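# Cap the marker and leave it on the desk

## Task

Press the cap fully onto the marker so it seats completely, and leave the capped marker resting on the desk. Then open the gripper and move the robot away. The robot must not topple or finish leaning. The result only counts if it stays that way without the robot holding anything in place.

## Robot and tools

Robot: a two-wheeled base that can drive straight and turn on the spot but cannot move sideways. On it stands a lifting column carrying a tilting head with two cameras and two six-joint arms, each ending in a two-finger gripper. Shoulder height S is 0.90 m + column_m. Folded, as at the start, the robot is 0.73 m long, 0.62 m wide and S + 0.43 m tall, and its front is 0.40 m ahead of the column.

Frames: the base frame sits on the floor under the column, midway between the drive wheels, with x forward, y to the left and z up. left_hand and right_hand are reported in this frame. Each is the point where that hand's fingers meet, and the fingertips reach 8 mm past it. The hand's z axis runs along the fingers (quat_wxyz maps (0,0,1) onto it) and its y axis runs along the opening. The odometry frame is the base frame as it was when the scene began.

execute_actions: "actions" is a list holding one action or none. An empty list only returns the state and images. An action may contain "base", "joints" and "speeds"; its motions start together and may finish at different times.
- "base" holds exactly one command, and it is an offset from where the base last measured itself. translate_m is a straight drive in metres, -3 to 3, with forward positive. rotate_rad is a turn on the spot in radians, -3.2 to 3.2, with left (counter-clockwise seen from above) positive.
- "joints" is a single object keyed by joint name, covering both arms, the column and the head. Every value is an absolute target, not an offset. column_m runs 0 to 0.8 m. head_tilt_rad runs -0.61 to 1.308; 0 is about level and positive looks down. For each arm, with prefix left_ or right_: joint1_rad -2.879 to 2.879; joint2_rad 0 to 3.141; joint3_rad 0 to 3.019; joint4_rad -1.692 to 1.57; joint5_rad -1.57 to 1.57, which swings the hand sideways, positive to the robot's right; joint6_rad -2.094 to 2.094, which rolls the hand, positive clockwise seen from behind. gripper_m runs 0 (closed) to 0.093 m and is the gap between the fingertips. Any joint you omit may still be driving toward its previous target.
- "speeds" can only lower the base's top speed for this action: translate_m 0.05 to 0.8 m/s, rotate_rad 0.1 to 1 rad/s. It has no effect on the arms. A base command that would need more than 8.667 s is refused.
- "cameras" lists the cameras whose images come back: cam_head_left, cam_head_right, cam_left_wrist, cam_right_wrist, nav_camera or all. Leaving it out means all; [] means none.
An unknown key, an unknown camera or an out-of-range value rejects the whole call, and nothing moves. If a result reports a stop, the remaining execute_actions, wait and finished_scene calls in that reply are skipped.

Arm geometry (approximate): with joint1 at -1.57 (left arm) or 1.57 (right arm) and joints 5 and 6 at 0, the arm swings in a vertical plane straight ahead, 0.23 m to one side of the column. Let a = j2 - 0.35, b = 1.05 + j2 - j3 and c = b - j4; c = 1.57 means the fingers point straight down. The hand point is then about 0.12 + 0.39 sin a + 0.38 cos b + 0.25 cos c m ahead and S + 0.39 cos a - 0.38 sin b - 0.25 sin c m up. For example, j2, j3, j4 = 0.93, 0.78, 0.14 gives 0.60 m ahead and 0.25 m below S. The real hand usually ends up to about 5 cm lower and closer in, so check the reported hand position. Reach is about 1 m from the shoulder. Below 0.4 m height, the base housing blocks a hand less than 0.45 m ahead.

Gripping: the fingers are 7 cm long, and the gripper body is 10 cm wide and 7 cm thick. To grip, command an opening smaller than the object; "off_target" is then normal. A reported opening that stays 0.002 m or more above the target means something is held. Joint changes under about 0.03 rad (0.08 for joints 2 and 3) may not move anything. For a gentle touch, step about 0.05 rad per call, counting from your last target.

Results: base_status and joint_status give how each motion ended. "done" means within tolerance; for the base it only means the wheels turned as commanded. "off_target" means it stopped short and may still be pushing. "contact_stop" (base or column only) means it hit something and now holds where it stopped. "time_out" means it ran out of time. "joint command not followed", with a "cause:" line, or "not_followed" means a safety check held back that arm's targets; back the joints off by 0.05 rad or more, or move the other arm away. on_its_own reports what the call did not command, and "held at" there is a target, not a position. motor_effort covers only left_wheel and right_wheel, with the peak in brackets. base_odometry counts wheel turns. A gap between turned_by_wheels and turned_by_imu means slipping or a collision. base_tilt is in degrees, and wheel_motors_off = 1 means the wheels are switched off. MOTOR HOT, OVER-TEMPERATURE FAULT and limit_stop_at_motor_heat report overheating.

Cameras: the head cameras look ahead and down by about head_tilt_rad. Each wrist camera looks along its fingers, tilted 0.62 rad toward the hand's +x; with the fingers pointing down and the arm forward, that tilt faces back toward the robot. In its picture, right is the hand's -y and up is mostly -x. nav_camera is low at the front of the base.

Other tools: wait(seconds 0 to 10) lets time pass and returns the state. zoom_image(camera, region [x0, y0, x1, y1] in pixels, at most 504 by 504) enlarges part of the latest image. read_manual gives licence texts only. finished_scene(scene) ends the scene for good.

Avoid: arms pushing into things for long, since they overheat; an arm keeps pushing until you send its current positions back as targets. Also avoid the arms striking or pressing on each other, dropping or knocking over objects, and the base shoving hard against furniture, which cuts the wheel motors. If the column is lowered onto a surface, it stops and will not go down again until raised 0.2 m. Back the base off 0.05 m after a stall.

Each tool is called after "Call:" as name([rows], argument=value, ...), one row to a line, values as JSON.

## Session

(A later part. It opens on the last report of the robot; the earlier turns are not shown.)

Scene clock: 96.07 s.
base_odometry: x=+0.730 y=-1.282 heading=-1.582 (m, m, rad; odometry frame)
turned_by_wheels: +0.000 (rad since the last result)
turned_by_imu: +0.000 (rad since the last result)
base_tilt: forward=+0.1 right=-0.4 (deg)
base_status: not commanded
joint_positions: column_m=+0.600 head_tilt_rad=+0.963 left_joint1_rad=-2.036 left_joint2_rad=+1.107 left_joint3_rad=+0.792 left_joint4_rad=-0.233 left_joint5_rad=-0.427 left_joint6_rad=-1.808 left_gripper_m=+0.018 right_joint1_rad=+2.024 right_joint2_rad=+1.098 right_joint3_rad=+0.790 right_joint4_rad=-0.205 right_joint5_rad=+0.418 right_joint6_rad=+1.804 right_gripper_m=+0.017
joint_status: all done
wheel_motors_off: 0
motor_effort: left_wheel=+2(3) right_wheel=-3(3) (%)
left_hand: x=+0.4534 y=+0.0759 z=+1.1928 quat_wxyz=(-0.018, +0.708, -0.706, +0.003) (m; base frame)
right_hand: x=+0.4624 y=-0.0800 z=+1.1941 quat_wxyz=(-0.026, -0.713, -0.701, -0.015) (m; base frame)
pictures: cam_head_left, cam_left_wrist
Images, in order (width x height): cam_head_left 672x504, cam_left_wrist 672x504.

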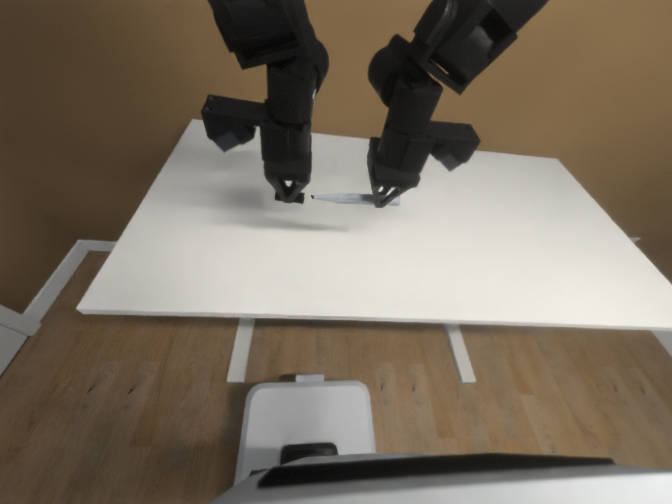

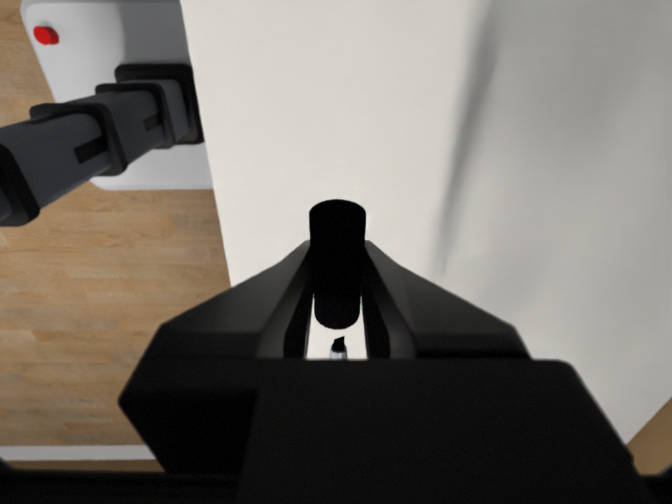

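Centred.

Call:
execute_actions([
  {"joints":{"left_joint1_rad":-2.10,"left_joint5_rad":-0.49,"left_joint6_rad":-1.85,"right_joint1_rad":2.10,"right_joint5_rad":0.48,"right_joint6_rad":1.85}},
], cameras=["cam_left_wrist","cam_head_left"])

Call:
execute_actions([
  {"joints":{"left_joint5_rad":-0.41,"right_joint5_rad":0.40}},
], cameras=["cam_left_wrist","cam_head_left"])

Scene clock: 96.80 s.
base_odometry: x=+0.730 y=-1.282 heading=-1.582 (m, m, rad; odometry frame)
turned_by_wheels: +0.000 (rad since the last result)
turned_by_imu: +0.000 (rad since the last result)
base_tilt: forward=+0.1 right=-0.4 (deg)
base_status: not commanded
joint_positions: column_m=+0.600 head_tilt_rad=+0.963 left_joint1_rad=-2.093 left_joint2_rad=+1.106 left_joint3_rad=+0.792 left_joint4_rad=-0.233 left_joint5_rad=-0.489 left_joint6_rad=-1.838 left_gripper_m=+0.018 right_joint1_rad=+2.092 right_joint2_rad=+1.098 right_joint3_rad=+0.790 right_joint4_rad=-0.205 right_joint5_rad=+0.484 right_joint6_rad=+1.836 right_gripper_m=+0.017
joint_status: all done
wheel_motors_off: 0
motor_effort: left_wheel=+2(3) right_wheel=-4(3) (%)
left_hand: x=+0.4519 y=+0.0607 z=+1.2012 quat_wxyz=(-0.027, +0.709, -0.705, +0.005) (m; base frame)
right_hand: x=+0.4597 y=-0.0603 z=+1.2036 quat_wxyz=(-0.033, -0.714, -0.700, -0.020) (m; base frame)
pictures: cam_head_left, cam_left_wrist
Images, in order (width x height): cam_head_left 672x504, cam_left_wrist 672x504.

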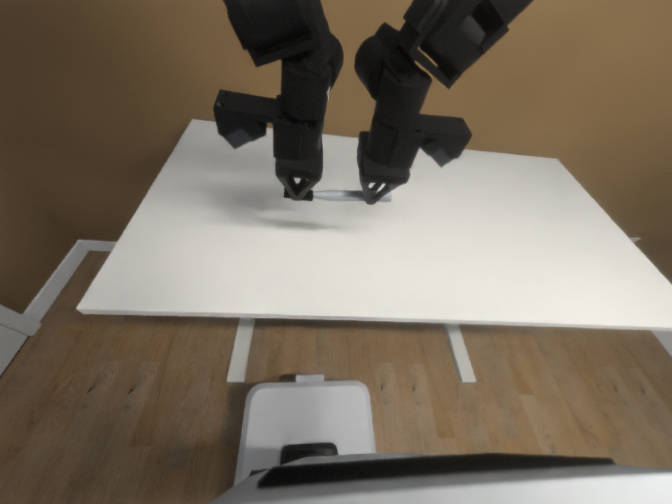

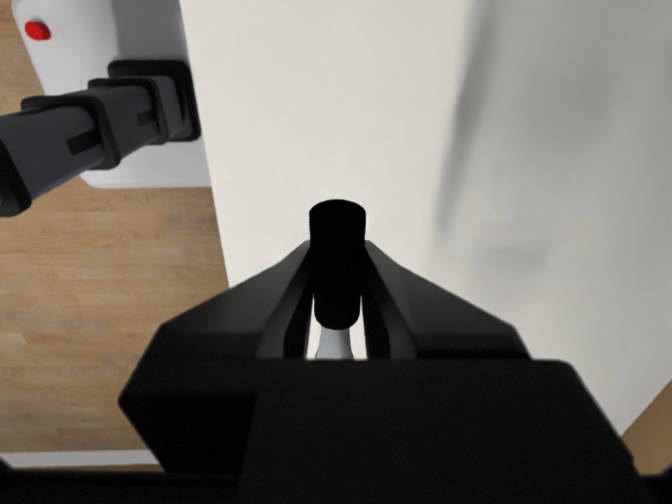

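Scene clock: 97.43 s.
base_odometry: x=+0.730 y=-1.282 heading=-1.582 (m, m, rad; odometry frame)
turned_by_wheels: +0.000 (rad since the last result)
turned_by_imu: +0.000 (rad since the last result)
base_tilt: forward=+0.0 right=-0.4 (deg)
base_status: not commanded
joint_positions: column_m=+0.600 head_tilt_rad=+0.963 left_joint1_rad=-2.093 left_joint2_rad=+1.098 left_joint3_rad=+0.791 left_joint4_rad=-0.233 left_joint5_rad=-0.423 left_joint6_rad=-1.838 left_gripper_m=+0.018 right_joint1_rad=+2.087 right_joint2_rad=+1.098 right_joint3_rad=+0.790 right_joint4_rad=-0.205 right_joint5_rad=+0.427 right_joint6_rad=+1.846 right_gripper_m=+0.017
joint_status: all done
wheel_motors_off: 0
motor_effort: left_wheel=+2(2) right_wheel=-3(3) (%)
left_hand: x=+0.4511 y=+0.0504 z=+1.2037 quat_wxyz=(+0.000, +0.709, -0.704, +0.025) (m; base frame)
right_hand: x=+0.4577 y=-0.0529 z=+1.2028 quat_wxyz=(-0.010, -0.717, -0.696, -0.033) (m; base frame)
pictures: cam_head_left, cam_left_wrist
Images, in order (width x height): cam_head_left 672x504, cam_left_wrist 672x504.

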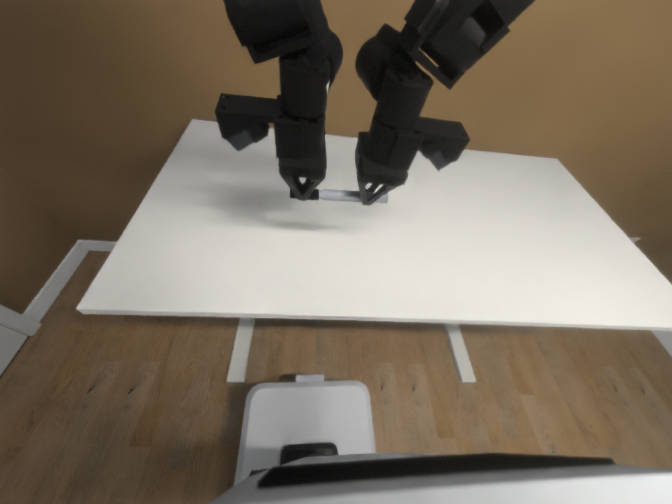

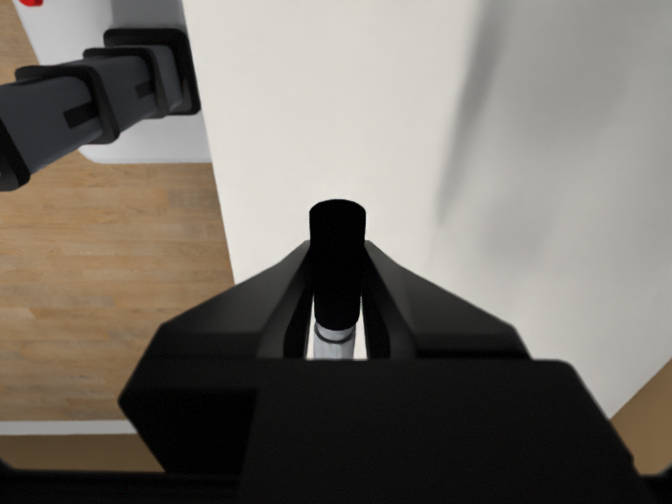

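Call:
execute_actions([
  {"joints":{"left_joint5_rad":-0.34,"right_joint5_rad":0.33}},
], cameras=["cam_left_wrist"])

Call:
execute_actions([
  {"joints":{"left_joint5_rad":-0.27,"right_joint5_rad":0.26}},
], cameras=["cam_left_wrist","cam_head_left"])

Scene clock: 99.30 s.
base_odometry: x=+0.730 y=-1.282 heading=-1.582 (m, m, rad; odometry frame)
turned_by_wheels: +0.000 (rad since the last result)
turned_by_imu: +0.000 (rad since the last result)
base_tilt: forward=+0.0 right=-0.6 (deg)
base_status: not commanded
joint_positions: column_m=+0.600 head_tilt_rad=+0.963 left_joint1_rad=-2.090 left_joint2_rad=+1.094 left_joint3_rad=+0.789 left_joint4_rad=-0.233 left_joint5_rad=-0.371 left_joint6_rad=-1.838 left_gripper_m=+0.018 right_joint1_rad=+2.070 right_joint2_rad=+1.098 right_joint3_rad=+0.790 right_joint4_rad=-0.208 right_joint5_rad=+0.371 right_joint6_rad=+1.846 right_gripper_m=+0.017
joint_status: left_joint5_rad time_out (moved +0.052 of +0.083); right_joint5_rad time_out (moved -0.055 of -0.097)
wheel_motors_off: 0
on_its_own: left_joint5_rad reads -0.371 and still pushes toward -0.340 since a time_out; right_joint5_rad reads +0.371 and still pushes toward +0.330 since a time_out
motor_effort: left_wheel=+3(2) right_wheel=-3(3) (%)
left_hand: x=+0.4490 y=+0.0434 z=+1.2047 quat_wxyz=(+0.021, +0.709, -0.703, +0.038) (m; base frame)
right_hand: x=+0.4563 y=-0.0515 z=+1.2005 quat_wxyz=(+0.009, -0.719, -0.694, -0.040) (m; base frame)
pictures: cam_left_wrist
Images, in order (width x height): cam_left_wrist 672x504.

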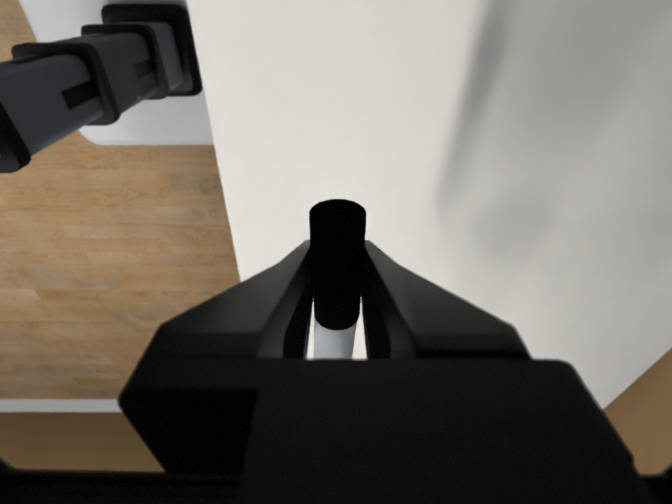

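not run: a stop came earlier in this reply.

Call:
execute_actions([
  {"joints":{"left_joint5_rad":-0.29,"right_joint5_rad":0.29}},
], cameras=["cam_left_wrist"])

Call:
execute_actions([
  {"joints":{"left_joint5_rad":-0.37,"right_joint5_rad":0.37,"left_gripper_m":0.09}},
], cameras=["cam_left_wrist","cam_head_left"])

Scene clock: 101.17 s.
base_odometry: x=+0.730 y=-1.282 heading=-1.582 (m, m, rad; odometry frame)
turned_by_wheels: +0.000 (rad since the last result)
turned_by_imu: +0.000 (rad since the last result)
base_tilt: forward=+0.1 right=-0.4 (deg)
base_status: not commanded
joint_positions: column_m=+0.600 head_tilt_rad=+0.963 left_joint1_rad=-2.078 left_joint2_rad=+1.093 left_joint3_rad=+0.787 left_joint4_rad=-0.233 left_joint5_rad=-0.331 left_joint6_rad=-1.838 left_gripper_m=+0.018 right_joint1_rad=+2.059 right_joint2_rad=+1.098 right_joint3_rad=+0.790 right_joint4_rad=-0.211 right_joint5_rad=+0.342 right_joint6_rad=+1.846 right_gripper_m=+0.017
joint_status: left_joint5_rad time_out (moved +0.040 of +0.081); right_joint5_rad time_out (moved -0.030 of -0.081)
wheel_motors_off: 0
on_its_own: left_joint5_rad reads -0.331 and still pushes toward -0.290 since a time_out; right_joint5_rad reads +0.342 and still pushes toward +0.290 since a time_out
motor_effort: left_wheel=+2(2) right_wheel=-3(3) (%)
left_hand: x=+0.4477 y=+0.0427 z=+1.2035 quat_wxyz=(+0.034, +0.711, -0.701, +0.043) (m; base frame)
right_hand: x=+0.4551 y=-0.0516 z=+1.1992 quat_wxyz=(+0.020, -0.720, -0.693, -0.043) (m; base frame)
pictures: cam_left_wrist
Images, in order (width x height): cam_left_wrist 672x504.

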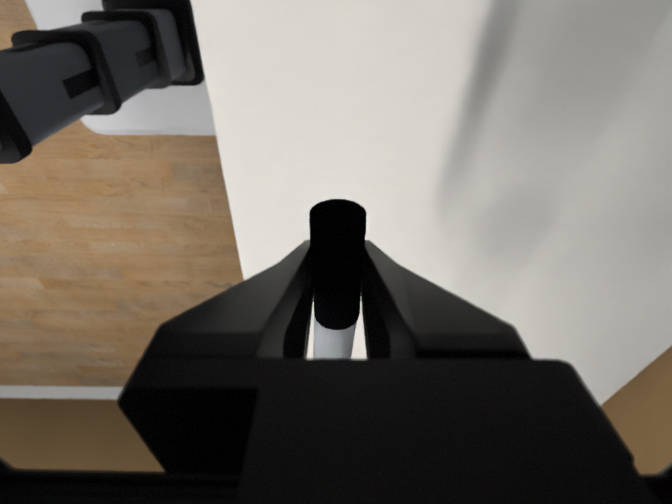

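not run: a stop came earlier in this reply.

Call:
execute_actions([
  {"joints":{"left_joint5_rad":-0.27,"right_joint5_rad":0.27,"left_joint1_rad":-2.13,"right_joint1_rad":2.13}},
], cameras=["cam_left_wrist","cam_right_wrist","cam_head_left"])

Scene clock: 103.07 s.
base_odometry: x=+0.730 y=-1.282 heading=-1.582 (m, m, rad; odometry frame)
turned_by_wheels: +0.000 (rad since the last result)
turned_by_imu: +0.000 (rad since the last result)
base_tilt: forward=+0.1 right=-0.4 (deg)
base_status: not commanded
joint_positions: column_m=+0.600 head_tilt_rad=+0.963 left_joint1_rad=-2.078 left_joint2_rad=+1.093 left_joint3_rad=+0.788 left_joint4_rad=-0.230 left_joint5_rad=-0.316 left_joint6_rad=-1.842 left_gripper_m=+0.018 right_joint1_rad=+2.047 right_joint2_rad=+1.098 right_joint3_rad=+0.788 right_joint4_rad=-0.211 right_joint5_rad=+0.347 right_joint6_rad=+1.846 right_gripper_m=+0.017
joint_status: left_joint1_rad time_out (moved +0.000 of -0.052); left_joint5_rad time_out (moved +0.015 of +0.061); right_joint1_rad time_out (moved -0.012 of +0.071); right_joint5_rad time_out (moved +0.006 of -0.072)
wheel_motors_off: 0
on_its_own: left_joint1_rad is held at -2.078, not at your -2.130, since a time_out; left_joint5_rad is held at -0.315, not at your -0.270, since a time_out; right_joint1_rad is held at +2.059, not at your +2.130, since a time_out; right_joint5_rad is held at +0.341, not at your +0.270, since a time_out
motor_effort: left_wheel=+1(6) right_wheel=-3(7) (%)
left_hand: x=+0.4481 y=+0.0398 z=+1.2039 quat_wxyz=(+0.040, +0.712, -0.699, +0.049) (m; base frame)
right_hand: x=+0.4555 y=-0.0582 z=+1.1972 quat_wxyz=(+0.014, -0.722, -0.691, -0.038) (m; base frame)
pictures: cam_head_left, cam_left_wrist, cam_right_wrist
joint command not followed: on one or more control steps a check withheld the commanded joint targets of the left arm, and it was not sent them on those steps.
cause: the commanded joint targets would bring a part of the robot too close to another arm (this arm's wrist (the part past joint 4) and the other arm's wrist (the part past joint 4)); next, command targets that bring no part of the robot closer to that arm.
joint command not followed: on one or more control steps a check withheld the commanded joint targets of the right arm, and it was not sent them on those steps.
cause: the commanded joint targets would bring a part of the robot too close to another arm (this arm's wrist (the part past joint 4) and the other arm's wrist (the part past joint 4)); next, command targets that bring no part of the robot closer to that arm.
Images, in order (width x height): cam_head_left 672x504, cam_left_wrist 672x504, cam_right_wrist 672x504.

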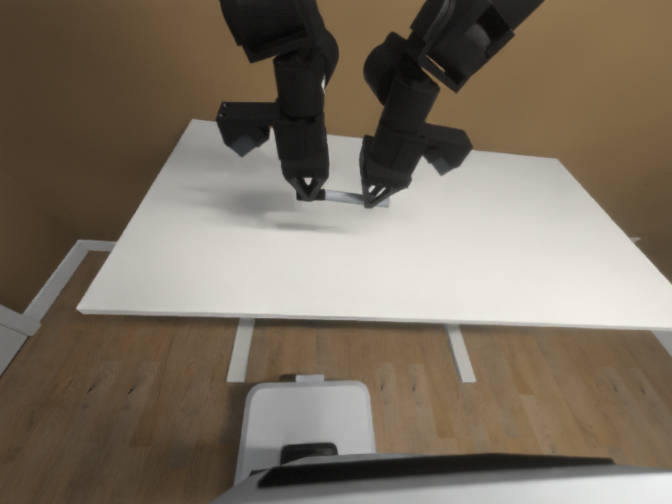

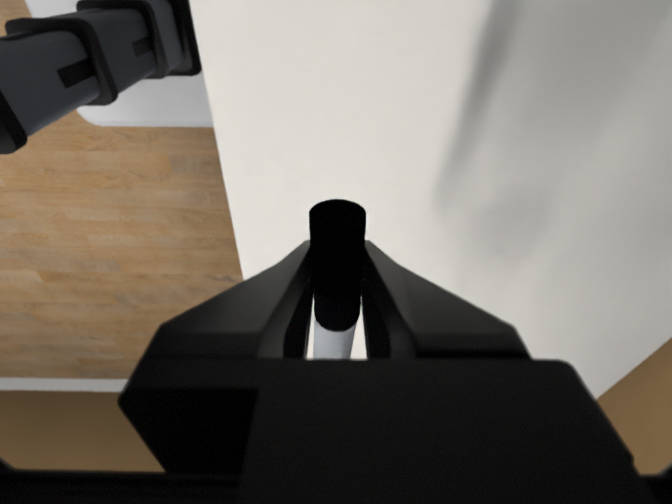

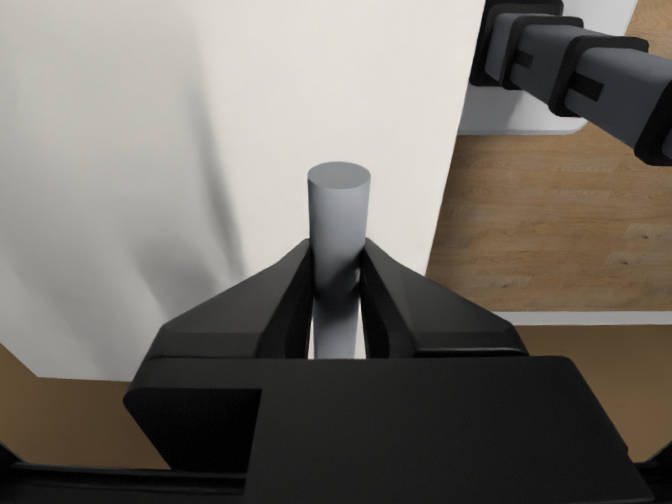

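Call:
execute_actions([
  {"joints":{"left_joint5_rad":-0.42,"right_joint5_rad":0.42,"left_joint1_rad":-2.08,"right_joint1_rad":2.06}},
], cameras=["cam_left_wrist"])

Scene clock: 103.83 s.
base_odometry: x=+0.730 y=-1.282 heading=-1.582 (m, m, rad; odometry frame)
turned_by_wheels: +0.000 (rad since the last result)
turned_by_imu: +0.000 (rad since the last result)
base_tilt: forward=+0.0 right=-0.6 (deg)
base_status: not commanded
joint_positions: column_m=+0.600 head_tilt_rad=+0.963 left_joint1_rad=-2.078 left_joint2_rad=+1.093 left_joint3_rad=+0.788 left_joint4_rad=-0.230 left_joint5_rad=-0.417 left_joint6_rad=-1.842 left_gripper_m=+0.018 right_joint1_rad=+2.047 right_joint2_rad=+1.098 right_joint3_rad=+0.788 right_joint4_rad=-0.211 right_joint5_rad=+0.418 right_joint6_rad=+1.846 right_gripper_m=+0.017
joint_status: all done
wheel_motors_off: 0
motor_effort: left_wheel=+1(3) right_wheel=-3(3) (%)
left_hand: x=+0.4524 y=+0.0566 z=+1.2028 quat_wxyz=(-0.003, +0.714, -0.700, +0.023) (m; base frame)
right_hand: x=+0.4582 y=-0.0699 z=+1.1969 quat_wxyz=(-0.017, -0.723, -0.691, -0.020) (m; base frame)
pictures: cam_left_wrist
Images, in order (width x height): cam_left_wrist 672x504.

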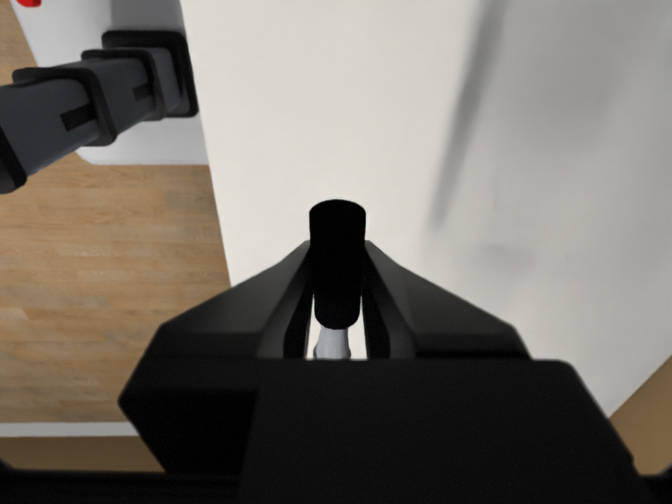

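Call:
execute_actions([
  {"joints":{"left_joint5_rad":-0.34,"right_joint5_rad":0.36,"left_joint1_rad":-2.10,"right_joint1_rad":2.09}},
], cameras=["cam_left_wrist"])

Call:
execute_actions([
  {"joints":{"left_joint5_rad":-0.18,"right_joint5_rad":0.20}},
], cameras=["cam_left_wrist","cam_head_left"])

Scene clock: 104.77 s.
base_odometry: x=+0.730 y=-1.282 heading=-1.582 (m, m, rad; odometry frame)
turned_by_wheels: +0.000 (rad since the last result)
turned_by_imu: +0.000 (rad since the last result)
base_tilt: forward=+0.0 right=-0.4 (deg)
base_status: not commanded
joint_positions: column_m=+0.600 head_tilt_rad=+0.963 left_joint1_rad=-2.083 left_joint2_rad=+1.093 left_joint3_rad=+0.787 left_joint4_rad=-0.230 left_joint5_rad=-0.351 left_joint6_rad=-1.842 left_gripper_m=+0.018 right_joint1_rad=+2.067 right_joint2_rad=+1.098 right_joint3_rad=+0.789 right_joint4_rad=-0.211 right_joint5_rad=+0.381 right_joint6_rad=+1.847 right_gripper_m=+0.017
joint_status: all done
wheel_motors_off: 0
motor_effort: left_wheel=+1(1) right_wheel=-3(3) (%)
left_hand: x=+0.4487 y=+0.0437 z=+1.2040 quat_wxyz=(+0.027, +0.712, -0.701, +0.041) (m; base frame)
right_hand: x=+0.4556 y=-0.0546 z=+1.1999 quat_wxyz=(+0.005, -0.719, -0.694, -0.035) (m; base frame)
pictures: cam_left_wrist
Images, in order (width x height): cam_left_wrist 672x504.

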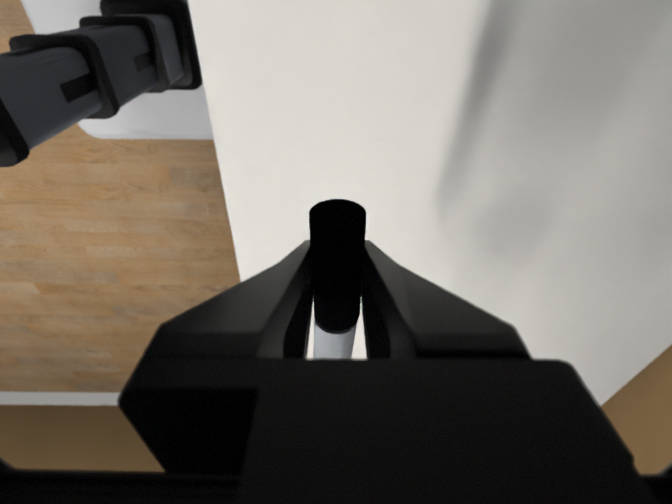

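Scene clock: 106.73 s.
base_odometry: x=+0.730 y=-1.282 heading=-1.582 (m, m, rad; odometry frame)
turned_by_wheels: +0.000 (rad since the last result)
turned_by_imu: +0.000 (rad since the last result)
base_tilt: forward=+0.2 right=-0.5 (deg)
base_status: not commanded
joint_positions: column_m=+0.600 head_tilt_rad=+0.963 left_joint1_rad=-2.053 left_joint2_rad=+1.092 left_joint3_rad=+0.785 left_joint4_rad=-0.230 left_joint5_rad=-0.244 left_joint6_rad=-1.842 left_gripper_m=+0.018 right_joint1_rad=+2.029 right_joint2_rad=+1.098 right_joint3_rad=+0.789 right_joint4_rad=-0.218 right_joint5_rad=+0.270 right_joint6_rad=+1.847 right_gripper_m=+0.017
joint_status: left_joint5_rad time_out (moved +0.108 of +0.171); right_joint5_rad time_out (moved -0.111 of -0.181)
wheel_motors_off: 0
on_its_own: left_joint5_rad reads -0.244 and still pushes toward -0.180 since a time_out; right_joint5_rad reads +0.270 and still pushes toward +0.200 since a time_out
motor_effort: left_wheel=+2(2) right_wheel=-3(3) (%)
left_hand: x=+0.4457 y=+0.0395 z=+1.2017 quat_wxyz=(+0.064, +0.714, -0.694, +0.058) (m; base frame)
right_hand: x=+0.4529 y=-0.0539 z=+1.1957 quat_wxyz=(+0.042, -0.723, -0.688, -0.049) (m; base frame)
pictures: cam_head_left, cam_left_wrist
Images, in order (width x height): cam_head_left 672x504, cam_left_wrist 672x504.

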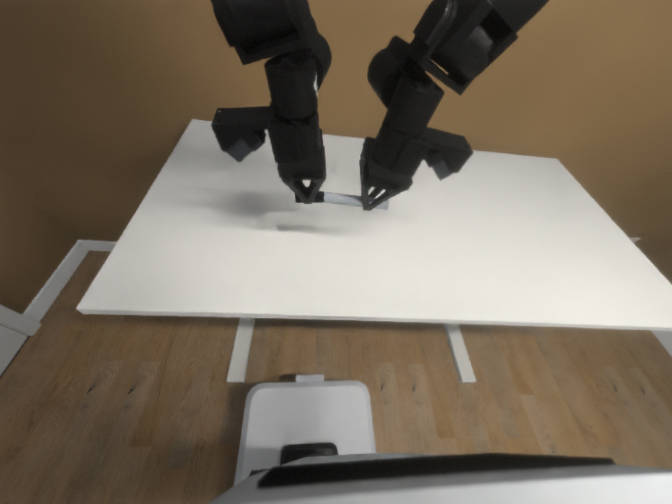

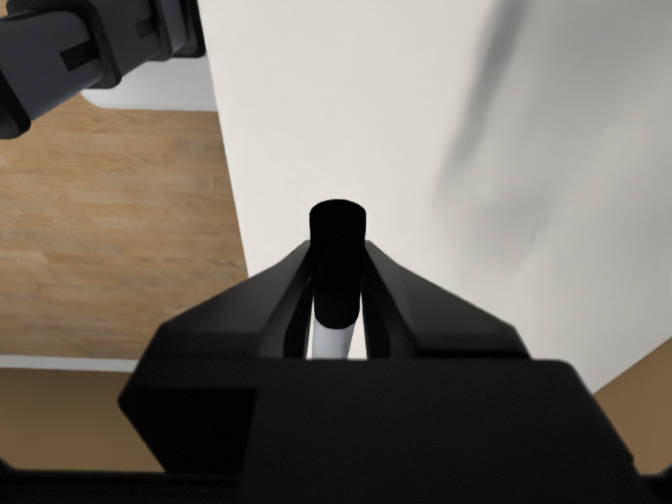

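Call:
execute_actions([
  {"joints":{"left_joint5_rad":-0.17,"right_joint5_rad":0.19,"left_joint1_rad":-2.14,"right_joint1_rad":2.12}},
], cameras=["cam_left_wrist"])

Call:
execute_actions([
  {"joints":{"left_joint5_rad":-0.40,"right_joint5_rad":0.42,"left_joint1_rad":-2.07,"right_joint1_rad":2.05}},
], cameras=["cam_left_wrist"])

Scene clock: 108.73 s.
base_odometry: x=+0.730 y=-1.282 heading=-1.582 (m, m, rad; odometry frame)
turned_by_wheels: +0.000 (rad since the last result)
turned_by_imu: +0.000 (rad since the last result)
base_tilt: forward=+0.0 right=-0.6 (deg)
base_status: not commanded
joint_positions: column_m=+0.600 head_tilt_rad=+0.963 left_joint1_rad=-2.043 left_joint2_rad=+1.091 left_joint3_rad=+0.787 left_joint4_rad=-0.229 left_joint5_rad=-0.247 left_joint6_rad=-1.844 left_gripper_m=+0.018 right_joint1_rad=+2.011 right_joint2_rad=+1.098 right_joint3_rad=+0.787 right_joint4_rad=-0.217 right_joint5_rad=+0.277 right_joint6_rad=+1.847 right_gripper_m=+0.017
joint_status: left_joint1_rad time_out (moved +0.010 of -0.087); left_joint5_rad time_out (moved -0.003 of +0.074); right_joint1_rad time_out (moved -0.017 of +0.091); right_joint5_rad time_out (moved +0.007 of -0.080)
wheel_motors_off: 0
on_its_own: left_joint1_rad is held at -2.053, not at your -2.140, since a time_out; left_joint5_rad is held at -0.241, not at your -0.170, since a time_out; right_joint1_rad is held at +2.029, not at your +2.120, since a time_out; right_joint5_rad is held at +0.268, not at your +0.190, since a time_out
motor_effort: left_wheel=+2(1) right_wheel=-3(4) (%)
left_hand: x=+0.4489 y=+0.0442 z=+1.2008 quat_wxyz=(+0.058, +0.718, -0.692, +0.057) (m; base frame)
right_hand: x=+0.4534 y=-0.0631 z=+1.1927 quat_wxyz=(+0.034, -0.726, -0.686, -0.042) (m; base frame)
pictures: cam_left_wrist
joint command not followed: on one or more control steps a check withheld the commanded joint targets of the left arm, and it was not sent them on those steps.
cause: the commanded joint targets would bring a part of the robot too close to another arm (this arm's wrist (the part past joint 4) and the other arm's wrist (the part past joint 4)); next, command targets that bring no part of the robot closer to that arm.
joint command not followed: on one or more control steps a check withheld the commanded joint targets of the right arm, and it was not sent them on those steps.
cause: the commanded joint targets would bring a part of the robot too close to another arm (this arm's wrist (the part past joint 4) and the other arm's wrist (the part past joint 4)); next, command targets that bring no part of the robot closer to that arm.
Images, in order (width x height): cam_left_wrist 672x504.

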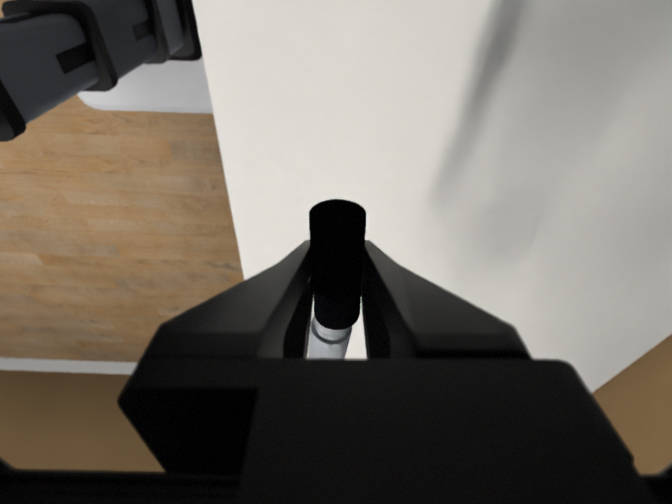

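not run: a stop came earlier in this reply.

Call:
execute_actions([
  {"joints":{"left_joint5_rad":-0.36,"right_joint5_rad":0.38,"left_joint1_rad":-2.09,"right_joint1_rad":2.08,"column_m":0.39}},
], cameras=["cam_left_wrist","cam_head_left"])

Scene clock: 112.27 s.
base_odometry: x=+0.730 y=-1.282 heading=-1.582 (m, m, rad; odometry frame)
turned_by_wheels: +0.000 (rad since the last result)
turned_by_imu: -0.001 (rad since the last result)
base_tilt: forward=+0.2 right=-0.5 (deg)
base_status: not commanded
joint_positions: column_m=+0.390 head_tilt_rad=+0.963 left_joint1_rad=-2.079 left_joint2_rad=+1.091 left_joint3_rad=+0.787 left_joint4_rad=-0.229 left_joint5_rad=-0.353 left_joint6_rad=-1.844 left_gripper_m=+0.018 right_joint1_rad=+2.062 right_joint2_rad=+1.098 right_joint3_rad=+0.790 right_joint4_rad=-0.212 right_joint5_rad=+0.381 right_joint6_rad=+1.847 right_gripper_m=+0.017
joint_status: all done
wheel_motors_off: 0
motor_effort: left_wheel=+3(3) right_wheel=-3(4) (%)
left_hand: x=+0.4501 y=+0.0458 z=+0.9942 quat_wxyz=(+0.024, +0.714, -0.699, +0.041) (m; base frame)
right_hand: x=+0.4564 y=-0.0566 z=+0.9892 quat_wxyz=(+0.004, -0.720, -0.693, -0.034) (m; base frame)
pictures: cam_head_left, cam_left_wrist
Images, in order (width x height): cam_head_left 672x504, cam_left_wrist 672x504.

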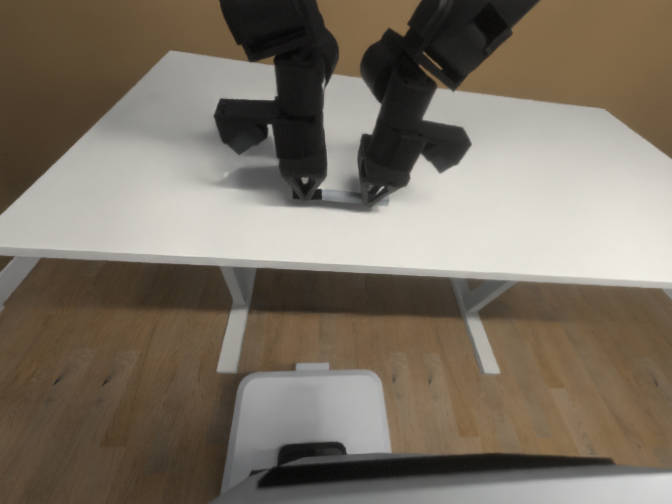

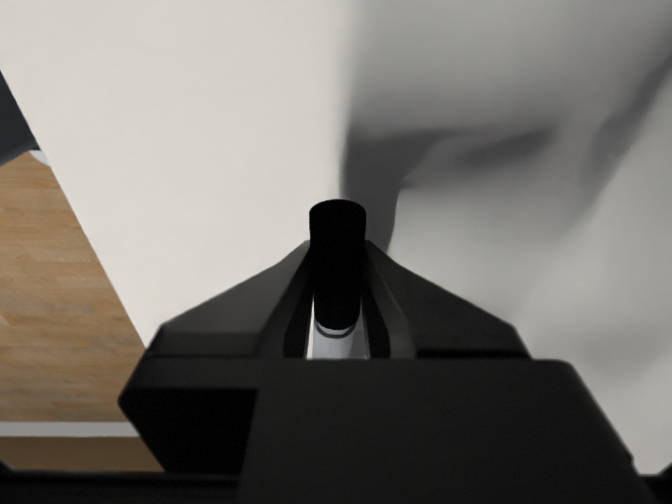

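Down to the desk, releasing right.

Call:
execute_actions([
  {"joints":{"column_m":0.366,"right_gripper_m":0.017}},
], cameras=[])

Call:
execute_actions([
  {"joints":{"right_gripper_m":0.04}},
], cameras=[])

Call:
execute_actions([
  {"joints":{"right_joint1_rad":1.93,"right_joint5_rad":0.40,"right_joint6_rad":1.78}},
], cameras=["cam_right_wrist","cam_head_left"])

Scene clock: 113.27 s.
base_odometry: x=+0.730 y=-1.282 heading=-1.582 (m, m, rad; odometry frame)
turned_by_wheels: +0.000 (rad since the last result)
turned_by_imu: +0.000 (rad since the last result)
base_tilt: forward=+0.2 right=-0.5 (deg)
base_status: not commanded
joint_positions: column_m=+0.366 head_tilt_rad=+0.963 left_joint1_rad=-2.079 left_joint2_rad=+1.091 left_joint3_rad=+0.787 left_joint4_rad=-0.229 left_joint5_rad=-0.353 left_joint6_rad=-1.844 left_gripper_m=+0.018 right_joint1_rad=+2.062 right_joint2_rad=+1.098 right_joint3_rad=+0.790 right_joint4_rad=-0.212 right_joint5_rad=+0.381 right_joint6_rad=+1.847 right_gripper_m=+0.018
joint_status: all done
wheel_motors_off: 0
motor_effort: left_wheel=+2(2) right_wheel=-3(3) (%)
left_hand: x=+0.4498 y=+0.0457 z=+0.9700 quat_wxyz=(+0.024, +0.714, -0.699, +0.040) (m; base frame)
right_hand: x=+0.4564 y=-0.0566 z=+0.9652 quat_wxyz=(+0.004, -0.720, -0.693, -0.034) (m; base frame)
pictures: none
No camera images: the call's "cameras" was empty. Leave "cameras" out to get every camera's image.

Scene clock: 113.77 s.
base_odometry: x=+0.730 y=-1.282 heading=-1.582 (m, m, rad; odometry frame)
turned_by_wheels: +0.000 (rad since the last result)
turned_by_imu: +0.000 (rad since the last result)
base_tilt: forward=+0.2 right=-0.5 (deg)
base_status: not commanded
joint_positions: column_m=+0.366 head_tilt_rad=+0.963 left_joint1_rad=-2.079 left_joint2_rad=+1.091 left_joint3_rad=+0.787 left_joint4_rad=-0.229 left_joint5_rad=-0.357 left_joint6_rad=-1.844 left_gripper_m=+0.018 right_joint1_rad=+2.064 right_joint2_rad=+1.098 right_joint3_rad=+0.790 right_joint4_rad=-0.212 right_joint5_rad=+0.381 right_joint6_rad=+1.847 right_gripper_m=+0.040
joint_status: all done
wheel_motors_off: 0
motor_effort: left_wheel=+3(1) right_wheel=-4(3) (%)
left_hand: x=+0.4500 y=+0.0462 z=+0.9700 quat_wxyz=(+0.023, +0.714, -0.699, +0.040) (m; base frame)
right_hand: x=+0.4563 y=-0.0561 z=+0.9654 quat_wxyz=(+0.004, -0.720, -0.693, -0.034) (m; base frame)
pictures: none
No camera images: the call's "cameras" was empty. Leave "cameras" out to get every camera's image.

Scene clock: 114.57 s.
base_odometry: x=+0.730 y=-1.282 heading=-1.582 (m, m, rad; odometry frame)
turned_by_wheels: +0.000 (rad since the last result)
turned_by_imu: +0.000 (rad since the last result)
base_tilt: forward=+0.0 right=-0.4 (deg)
base_status: not commanded
joint_positions: column_m=+0.366 head_tilt_rad=+0.963 left_joint1_rad=-2.079 left_joint2_rad=+1.091 left_joint3_rad=+0.787 left_joint4_rad=-0.229 left_joint5_rad=-0.357 left_joint6_rad=-1.844 left_gripper_m=+0.018 right_joint1_rad=+1.961 right_joint2_rad=+1.067 right_joint3_rad=+0.790 right_joint4_rad=-0.212 right_joint5_rad=+0.388 right_joint6_rad=+1.797 right_gripper_m=+0.040
joint_status: all done
wheel_motors_off: 0
motor_effort: left_wheel=+3(3) right_wheel=-3(4) (%)
left_hand: x=+0.4500 y=+0.0462 z=+0.9700 quat_wxyz=(+0.023, +0.714, -0.699, +0.040) (m; base frame)
right_hand: x=+0.4741 y=-0.1062 z=+0.9632 quat_wxyz=(-0.040, -0.723, -0.689, -0.013) (m; base frame)
pictures: cam_head_left, cam_right_wrist
Images, in order (width x height): cam_head_left 672x504, cam_right_wrist 672x504.

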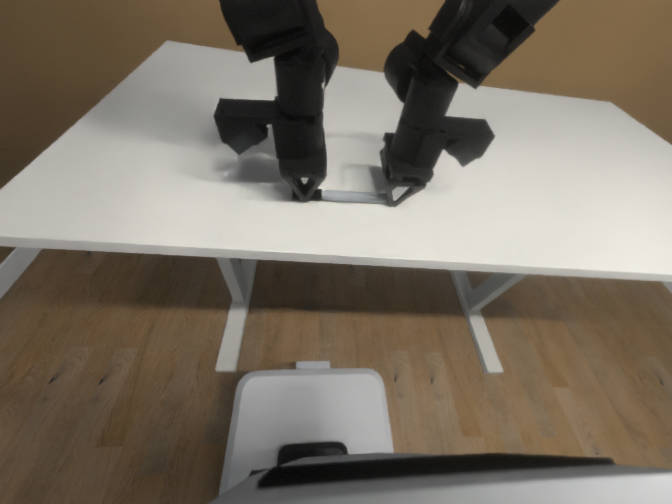

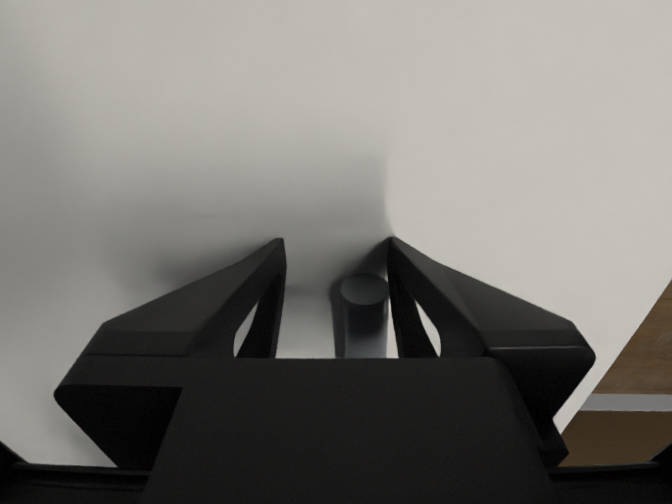

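Call:
execute_actions([
  {"joints":{"right_joint1_rad":1.99,"right_joint4_rad":-0.26,"right_joint6_rad":1.80}},
], cameras=["cam_right_wrist"])

Scene clock: 115.23 s.
base_odometry: x=+0.730 y=-1.282 heading=-1.582 (m, m, rad; odometry frame)
turned_by_wheels: +0.000 (rad since the last result)
turned_by_imu: +0.000 (rad since the last result)
base_tilt: forward=+0.1 right=-0.5 (deg)
base_status: not commanded
joint_positions: column_m=+0.366 head_tilt_rad=+0.963 left_joint1_rad=-2.079 left_joint2_rad=+1.091 left_joint3_rad=+0.787 left_joint4_rad=-0.229 left_joint5_rad=-0.357 left_joint6_rad=-1.844 left_gripper_m=+0.018 right_joint1_rad=+1.980 right_joint2_rad=+1.074 right_joint3_rad=+0.795 right_joint4_rad=-0.254 right_joint5_rad=+0.399 right_joint6_rad=+1.801 right_gripper_m=+0.040
joint_status: all done
wheel_motors_off: 0
motor_effort: left_wheel=+2(3) right_wheel=-3(4) (%)
left_hand: x=+0.4500 y=+0.0462 z=+0.9700 quat_wxyz=(+0.023, +0.714, -0.699, +0.040) (m; base frame)
right_hand: x=+0.4644 y=-0.1004 z=+0.9627 quat_wxyz=(-0.027, -0.716, -0.697, +0.001) (m; base frame)
pictures: cam_right_wrist
Images, in order (width x height): cam_right_wrist 672x504.

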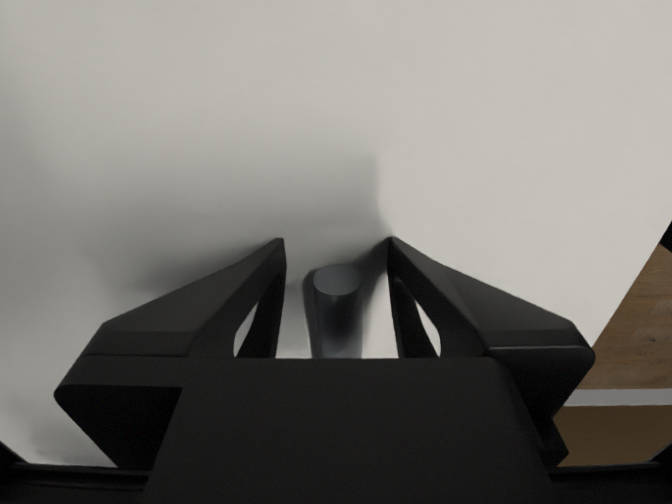

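Call:
execute_actions([
  {"joints":{"right_joint5_rad":0.47}},
], cameras=[])

Call:
execute_actions([
  {"joints":{"right_gripper_m":0.0}},
], cameras=["cam_right_wrist"])

Call:
execute_actions([
  {"joints":{"right_joint1_rad":2.08,"right_joint5_rad":0.47,"right_joint6_rad":1.84}},
], cameras=["cam_left_wrist","cam_head_left"])

Scene clock: 118.37 s.
base_odometry: x=+0.730 y=-1.282 heading=-1.582 (m, m, rad; odometry frame)
turned_by_wheels: +0.000 (rad since the last result)
turned_by_imu: -0.001 (rad since the last result)
base_tilt: forward=+0.0 right=-0.5 (deg)
base_status: not commanded
joint_positions: column_m=+0.366 head_tilt_rad=+0.963 left_joint1_rad=-2.079 left_joint2_rad=+1.091 left_joint3_rad=+0.787 left_joint4_rad=-0.229 left_joint5_rad=-0.357 left_joint6_rad=-1.844 left_gripper_m=+0.018 right_joint1_rad=+1.982 right_joint2_rad=+1.075 right_joint3_rad=+0.795 right_joint4_rad=-0.254 right_joint5_rad=+0.465 right_joint6_rad=+1.801 right_gripper_m=+0.040
joint_status: all done
wheel_motors_off: 0
motor_effort: left_wheel=+2(3) right_wheel=-3(3) (%)
left_hand: x=+0.4500 y=+0.0462 z=+0.9700 quat_wxyz=(+0.023, +0.714, -0.699, +0.040) (m; base frame)
right_hand: x=+0.4663 y=-0.1105 z=+0.9636 quat_wxyz=(-0.054, -0.715, -0.696, +0.019) (m; base frame)
pictures: none
No camera images: the call's "cameras" was empty. Leave "cameras" out to get every camera's image.

Scene clock: 118.93 s.
base_odometry: x=+0.730 y=-1.282 heading=-1.582 (m, m, rad; odometry frame)
turned_by_wheels: +0.000 (rad since the last result)
turned_by_imu: +0.000 (rad since the last result)
base_tilt: forward=+0.1 right=-0.5 (deg)
base_status: not commanded
joint_positions: column_m=+0.366 head_tilt_rad=+0.963 left_joint1_rad=-2.079 left_joint2_rad=+1.091 left_joint3_rad=+0.787 left_joint4_rad=-0.229 left_joint5_rad=-0.357 left_joint6_rad=-1.844 left_gripper_m=+0.018 right_joint1_rad=+1.982 right_joint2_rad=+1.077 right_joint3_rad=+0.795 right_joint4_rad=-0.255 right_joint5_rad=+0.467 right_joint6_rad=+1.801 right_gripper_m=+0.000
joint_status: all done
wheel_motors_off: 0
motor_effort: left_wheel=+4(4) right_wheel=-4(3) (%)
left_hand: x=+0.4500 y=+0.0462 z=+0.9700 quat_wxyz=(+0.023, +0.714, -0.699, +0.040) (m; base frame)
right_hand: x=+0.4654 y=-0.1108 z=+0.9630 quat_wxyz=(-0.054, -0.715, -0.697, +0.021) (m; base frame)
pictures: cam_right_wrist
Images, in order (width x height): cam_right_wrist 672x504.

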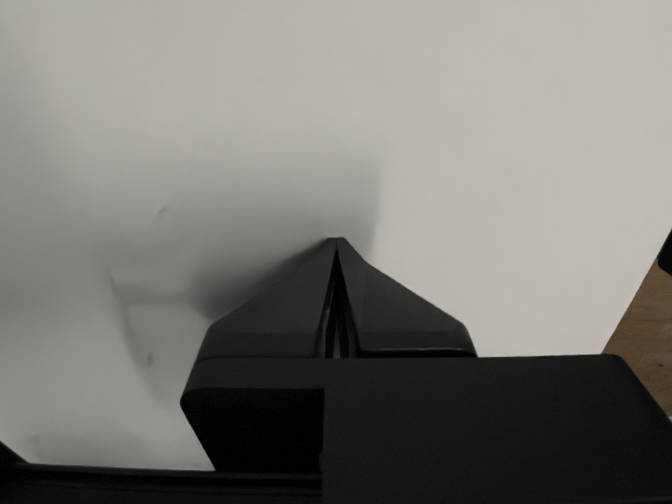

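Scene clock: 120.73 s.
base_odometry: x=+0.730 y=-1.282 heading=-1.582 (m, m, rad; odometry frame)
turned_by_wheels: +0.000 (rad since the last result)
turned_by_imu: +0.000 (rad since the last result)
base_tilt: forward=+0.1 right=-0.5 (deg)
base_status: not commanded
joint_positions: column_m=+0.366 head_tilt_rad=+0.963 left_joint1_rad=-2.072 left_joint2_rad=+1.091 left_joint3_rad=+0.786 left_joint4_rad=-0.229 left_joint5_rad=-0.386 left_joint6_rad=-1.844 left_gripper_m=+0.018 right_joint1_rad=+2.035 right_joint2_rad=+1.081 right_joint3_rad=+0.795 right_joint4_rad=-0.257 right_joint5_rad=+0.495 right_joint6_rad=+1.828 right_gripper_m=+0.000
joint_status: right_joint1_rad time_out (moved +0.053 of +0.098); the others done
wheel_motors_off: 0
on_its_own: right_joint1_rad reads +2.035 and still pushes toward +2.080 since a time_out
motor_effort: left_wheel=+5(2) right_wheel=-3(3) (%)
left_hand: x=+0.4516 y=+0.0542 z=+0.9686 quat_wxyz=(+0.008, +0.715, -0.698, +0.030) (m; base frame)
right_hand: x=+0.4614 y=-0.0913 z=+0.9679 quat_wxyz=(-0.049, -0.715, -0.697, +0.013) (m; base frame)
pictures: cam_head_left, cam_left_wrist
Images, in order (width x height): cam_head_left 672x504, cam_left_wrist 672x504.

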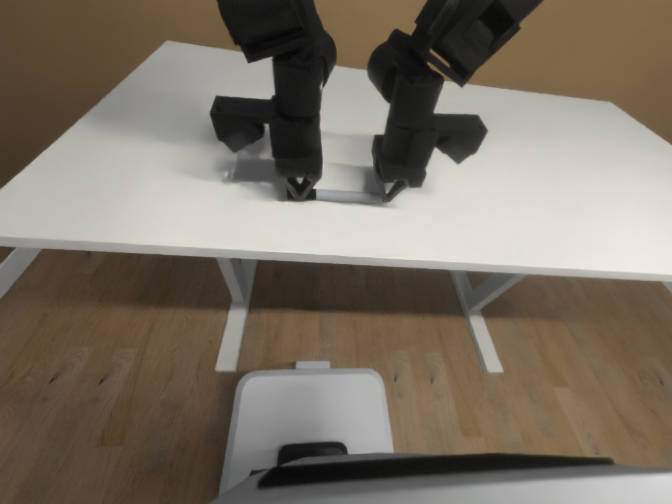

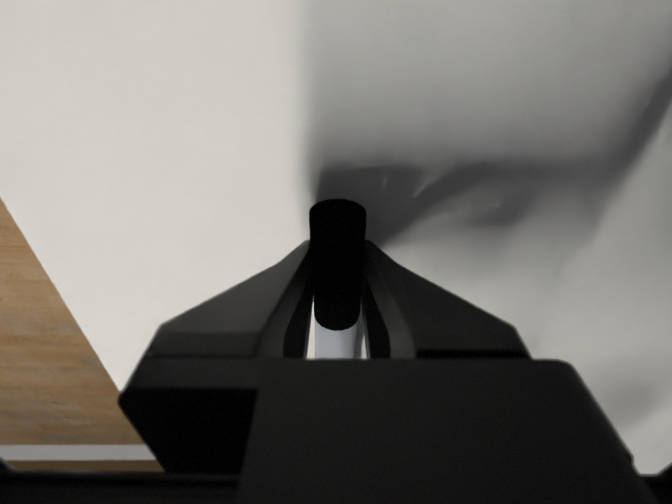

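Pushing harder with both.

Call:
execute_actions([
  {"joints":{"right_joint1_rad":2.17,"right_joint5_rad":0.40,"left_joint1_rad":-2.15,"left_joint5_rad":-0.30}},
], cameras=["cam_left_wrist","cam_head_left"])

Scene clock: 122.90 s.
base_odometry: x=+0.730 y=-1.282 heading=-1.582 (m, m, rad; odometry frame)
turned_by_wheels: +0.000 (rad since the last result)
turned_by_imu: +0.000 (rad since the last result)
base_tilt: forward=+0.1 right=-0.6 (deg)
base_status: not commanded
joint_positions: column_m=+0.366 head_tilt_rad=+0.963 left_joint1_rad=-2.068 left_joint2_rad=+1.089 left_joint3_rad=+0.788 left_joint4_rad=-0.229 left_joint5_rad=-0.385 left_joint6_rad=-1.845 left_gripper_m=+0.018 right_joint1_rad=+2.020 right_joint2_rad=+1.088 right_joint3_rad=+0.795 right_joint4_rad=-0.259 right_joint5_rad=+0.494 right_joint6_rad=+1.832 right_gripper_m=+0.000
joint_status: left_joint1_rad time_out (moved +0.005 of -0.078); left_joint5_rad time_out (moved +0.002 of +0.086); right_joint1_rad time_out (moved -0.015 of +0.135); right_joint5_rad time_out (moved -0.001 of -0.095)
wheel_motors_off: 0
on_its_own: left_joint1_rad is held at -2.072, not at your -2.150, since a time_out; left_joint5_rad is held at -0.382, not at your -0.300, since a time_out; right_joint1_rad is held at +2.035, not at your +2.170, since a time_out; right_joint5_rad is held at +0.491, not at your +0.400, since a time_out
motor_effort: left_wheel=+2(3) right_wheel=-4(4) (%)
left_hand: x=+0.4537 y=+0.0560 z=+0.9688 quat_wxyz=(+0.006, +0.717, -0.696, +0.031) (m; base frame)
right_hand: x=+0.4595 y=-0.0973 z=+0.9638 quat_wxyz=(-0.051, -0.717, -0.695, +0.021) (m; base frame)
pictures: cam_head_left, cam_left_wrist
joint command not followed: on one or more control steps a check withheld the commanded joint targets of the left arm, and it was not sent them on those steps.
cause: the commanded joint targets would bring a part of the robot too close to another arm (this arm's wrist (the part past joint 4) and the other arm's wrist (the part past joint 4)); next, command targets that bring no part of the robot closer to that arm.
joint command not followed: on one or more control steps a check withheld the commanded joint targets of the right arm, and it was not sent them on those steps.
cause: the commanded joint targets would bring a part of the robot too close to another arm (this arm's wrist (the part past joint 4) and the other arm's wrist (the part past joint 4)); next, command targets that bring no part of the robot closer to that arm.
Images, in order (width x height): cam_head_left 672x504, cam_left_wrist 672x504.

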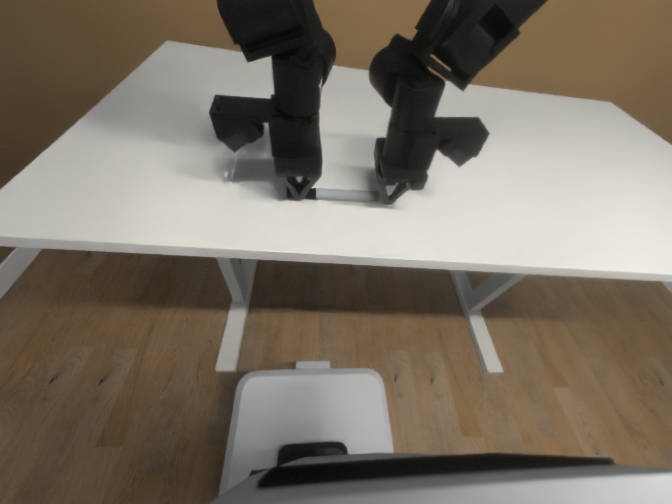

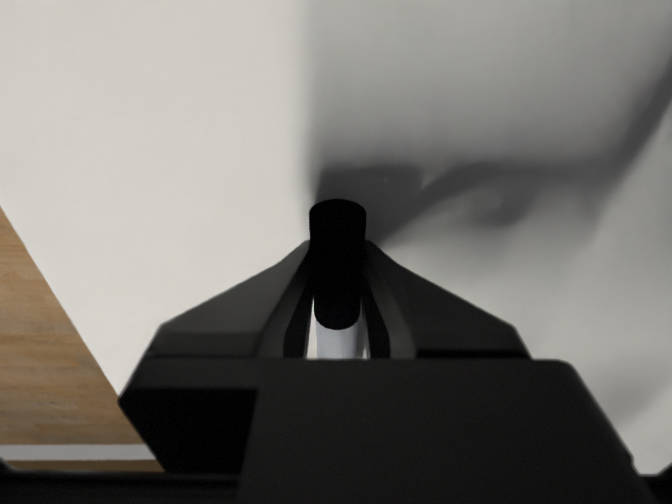

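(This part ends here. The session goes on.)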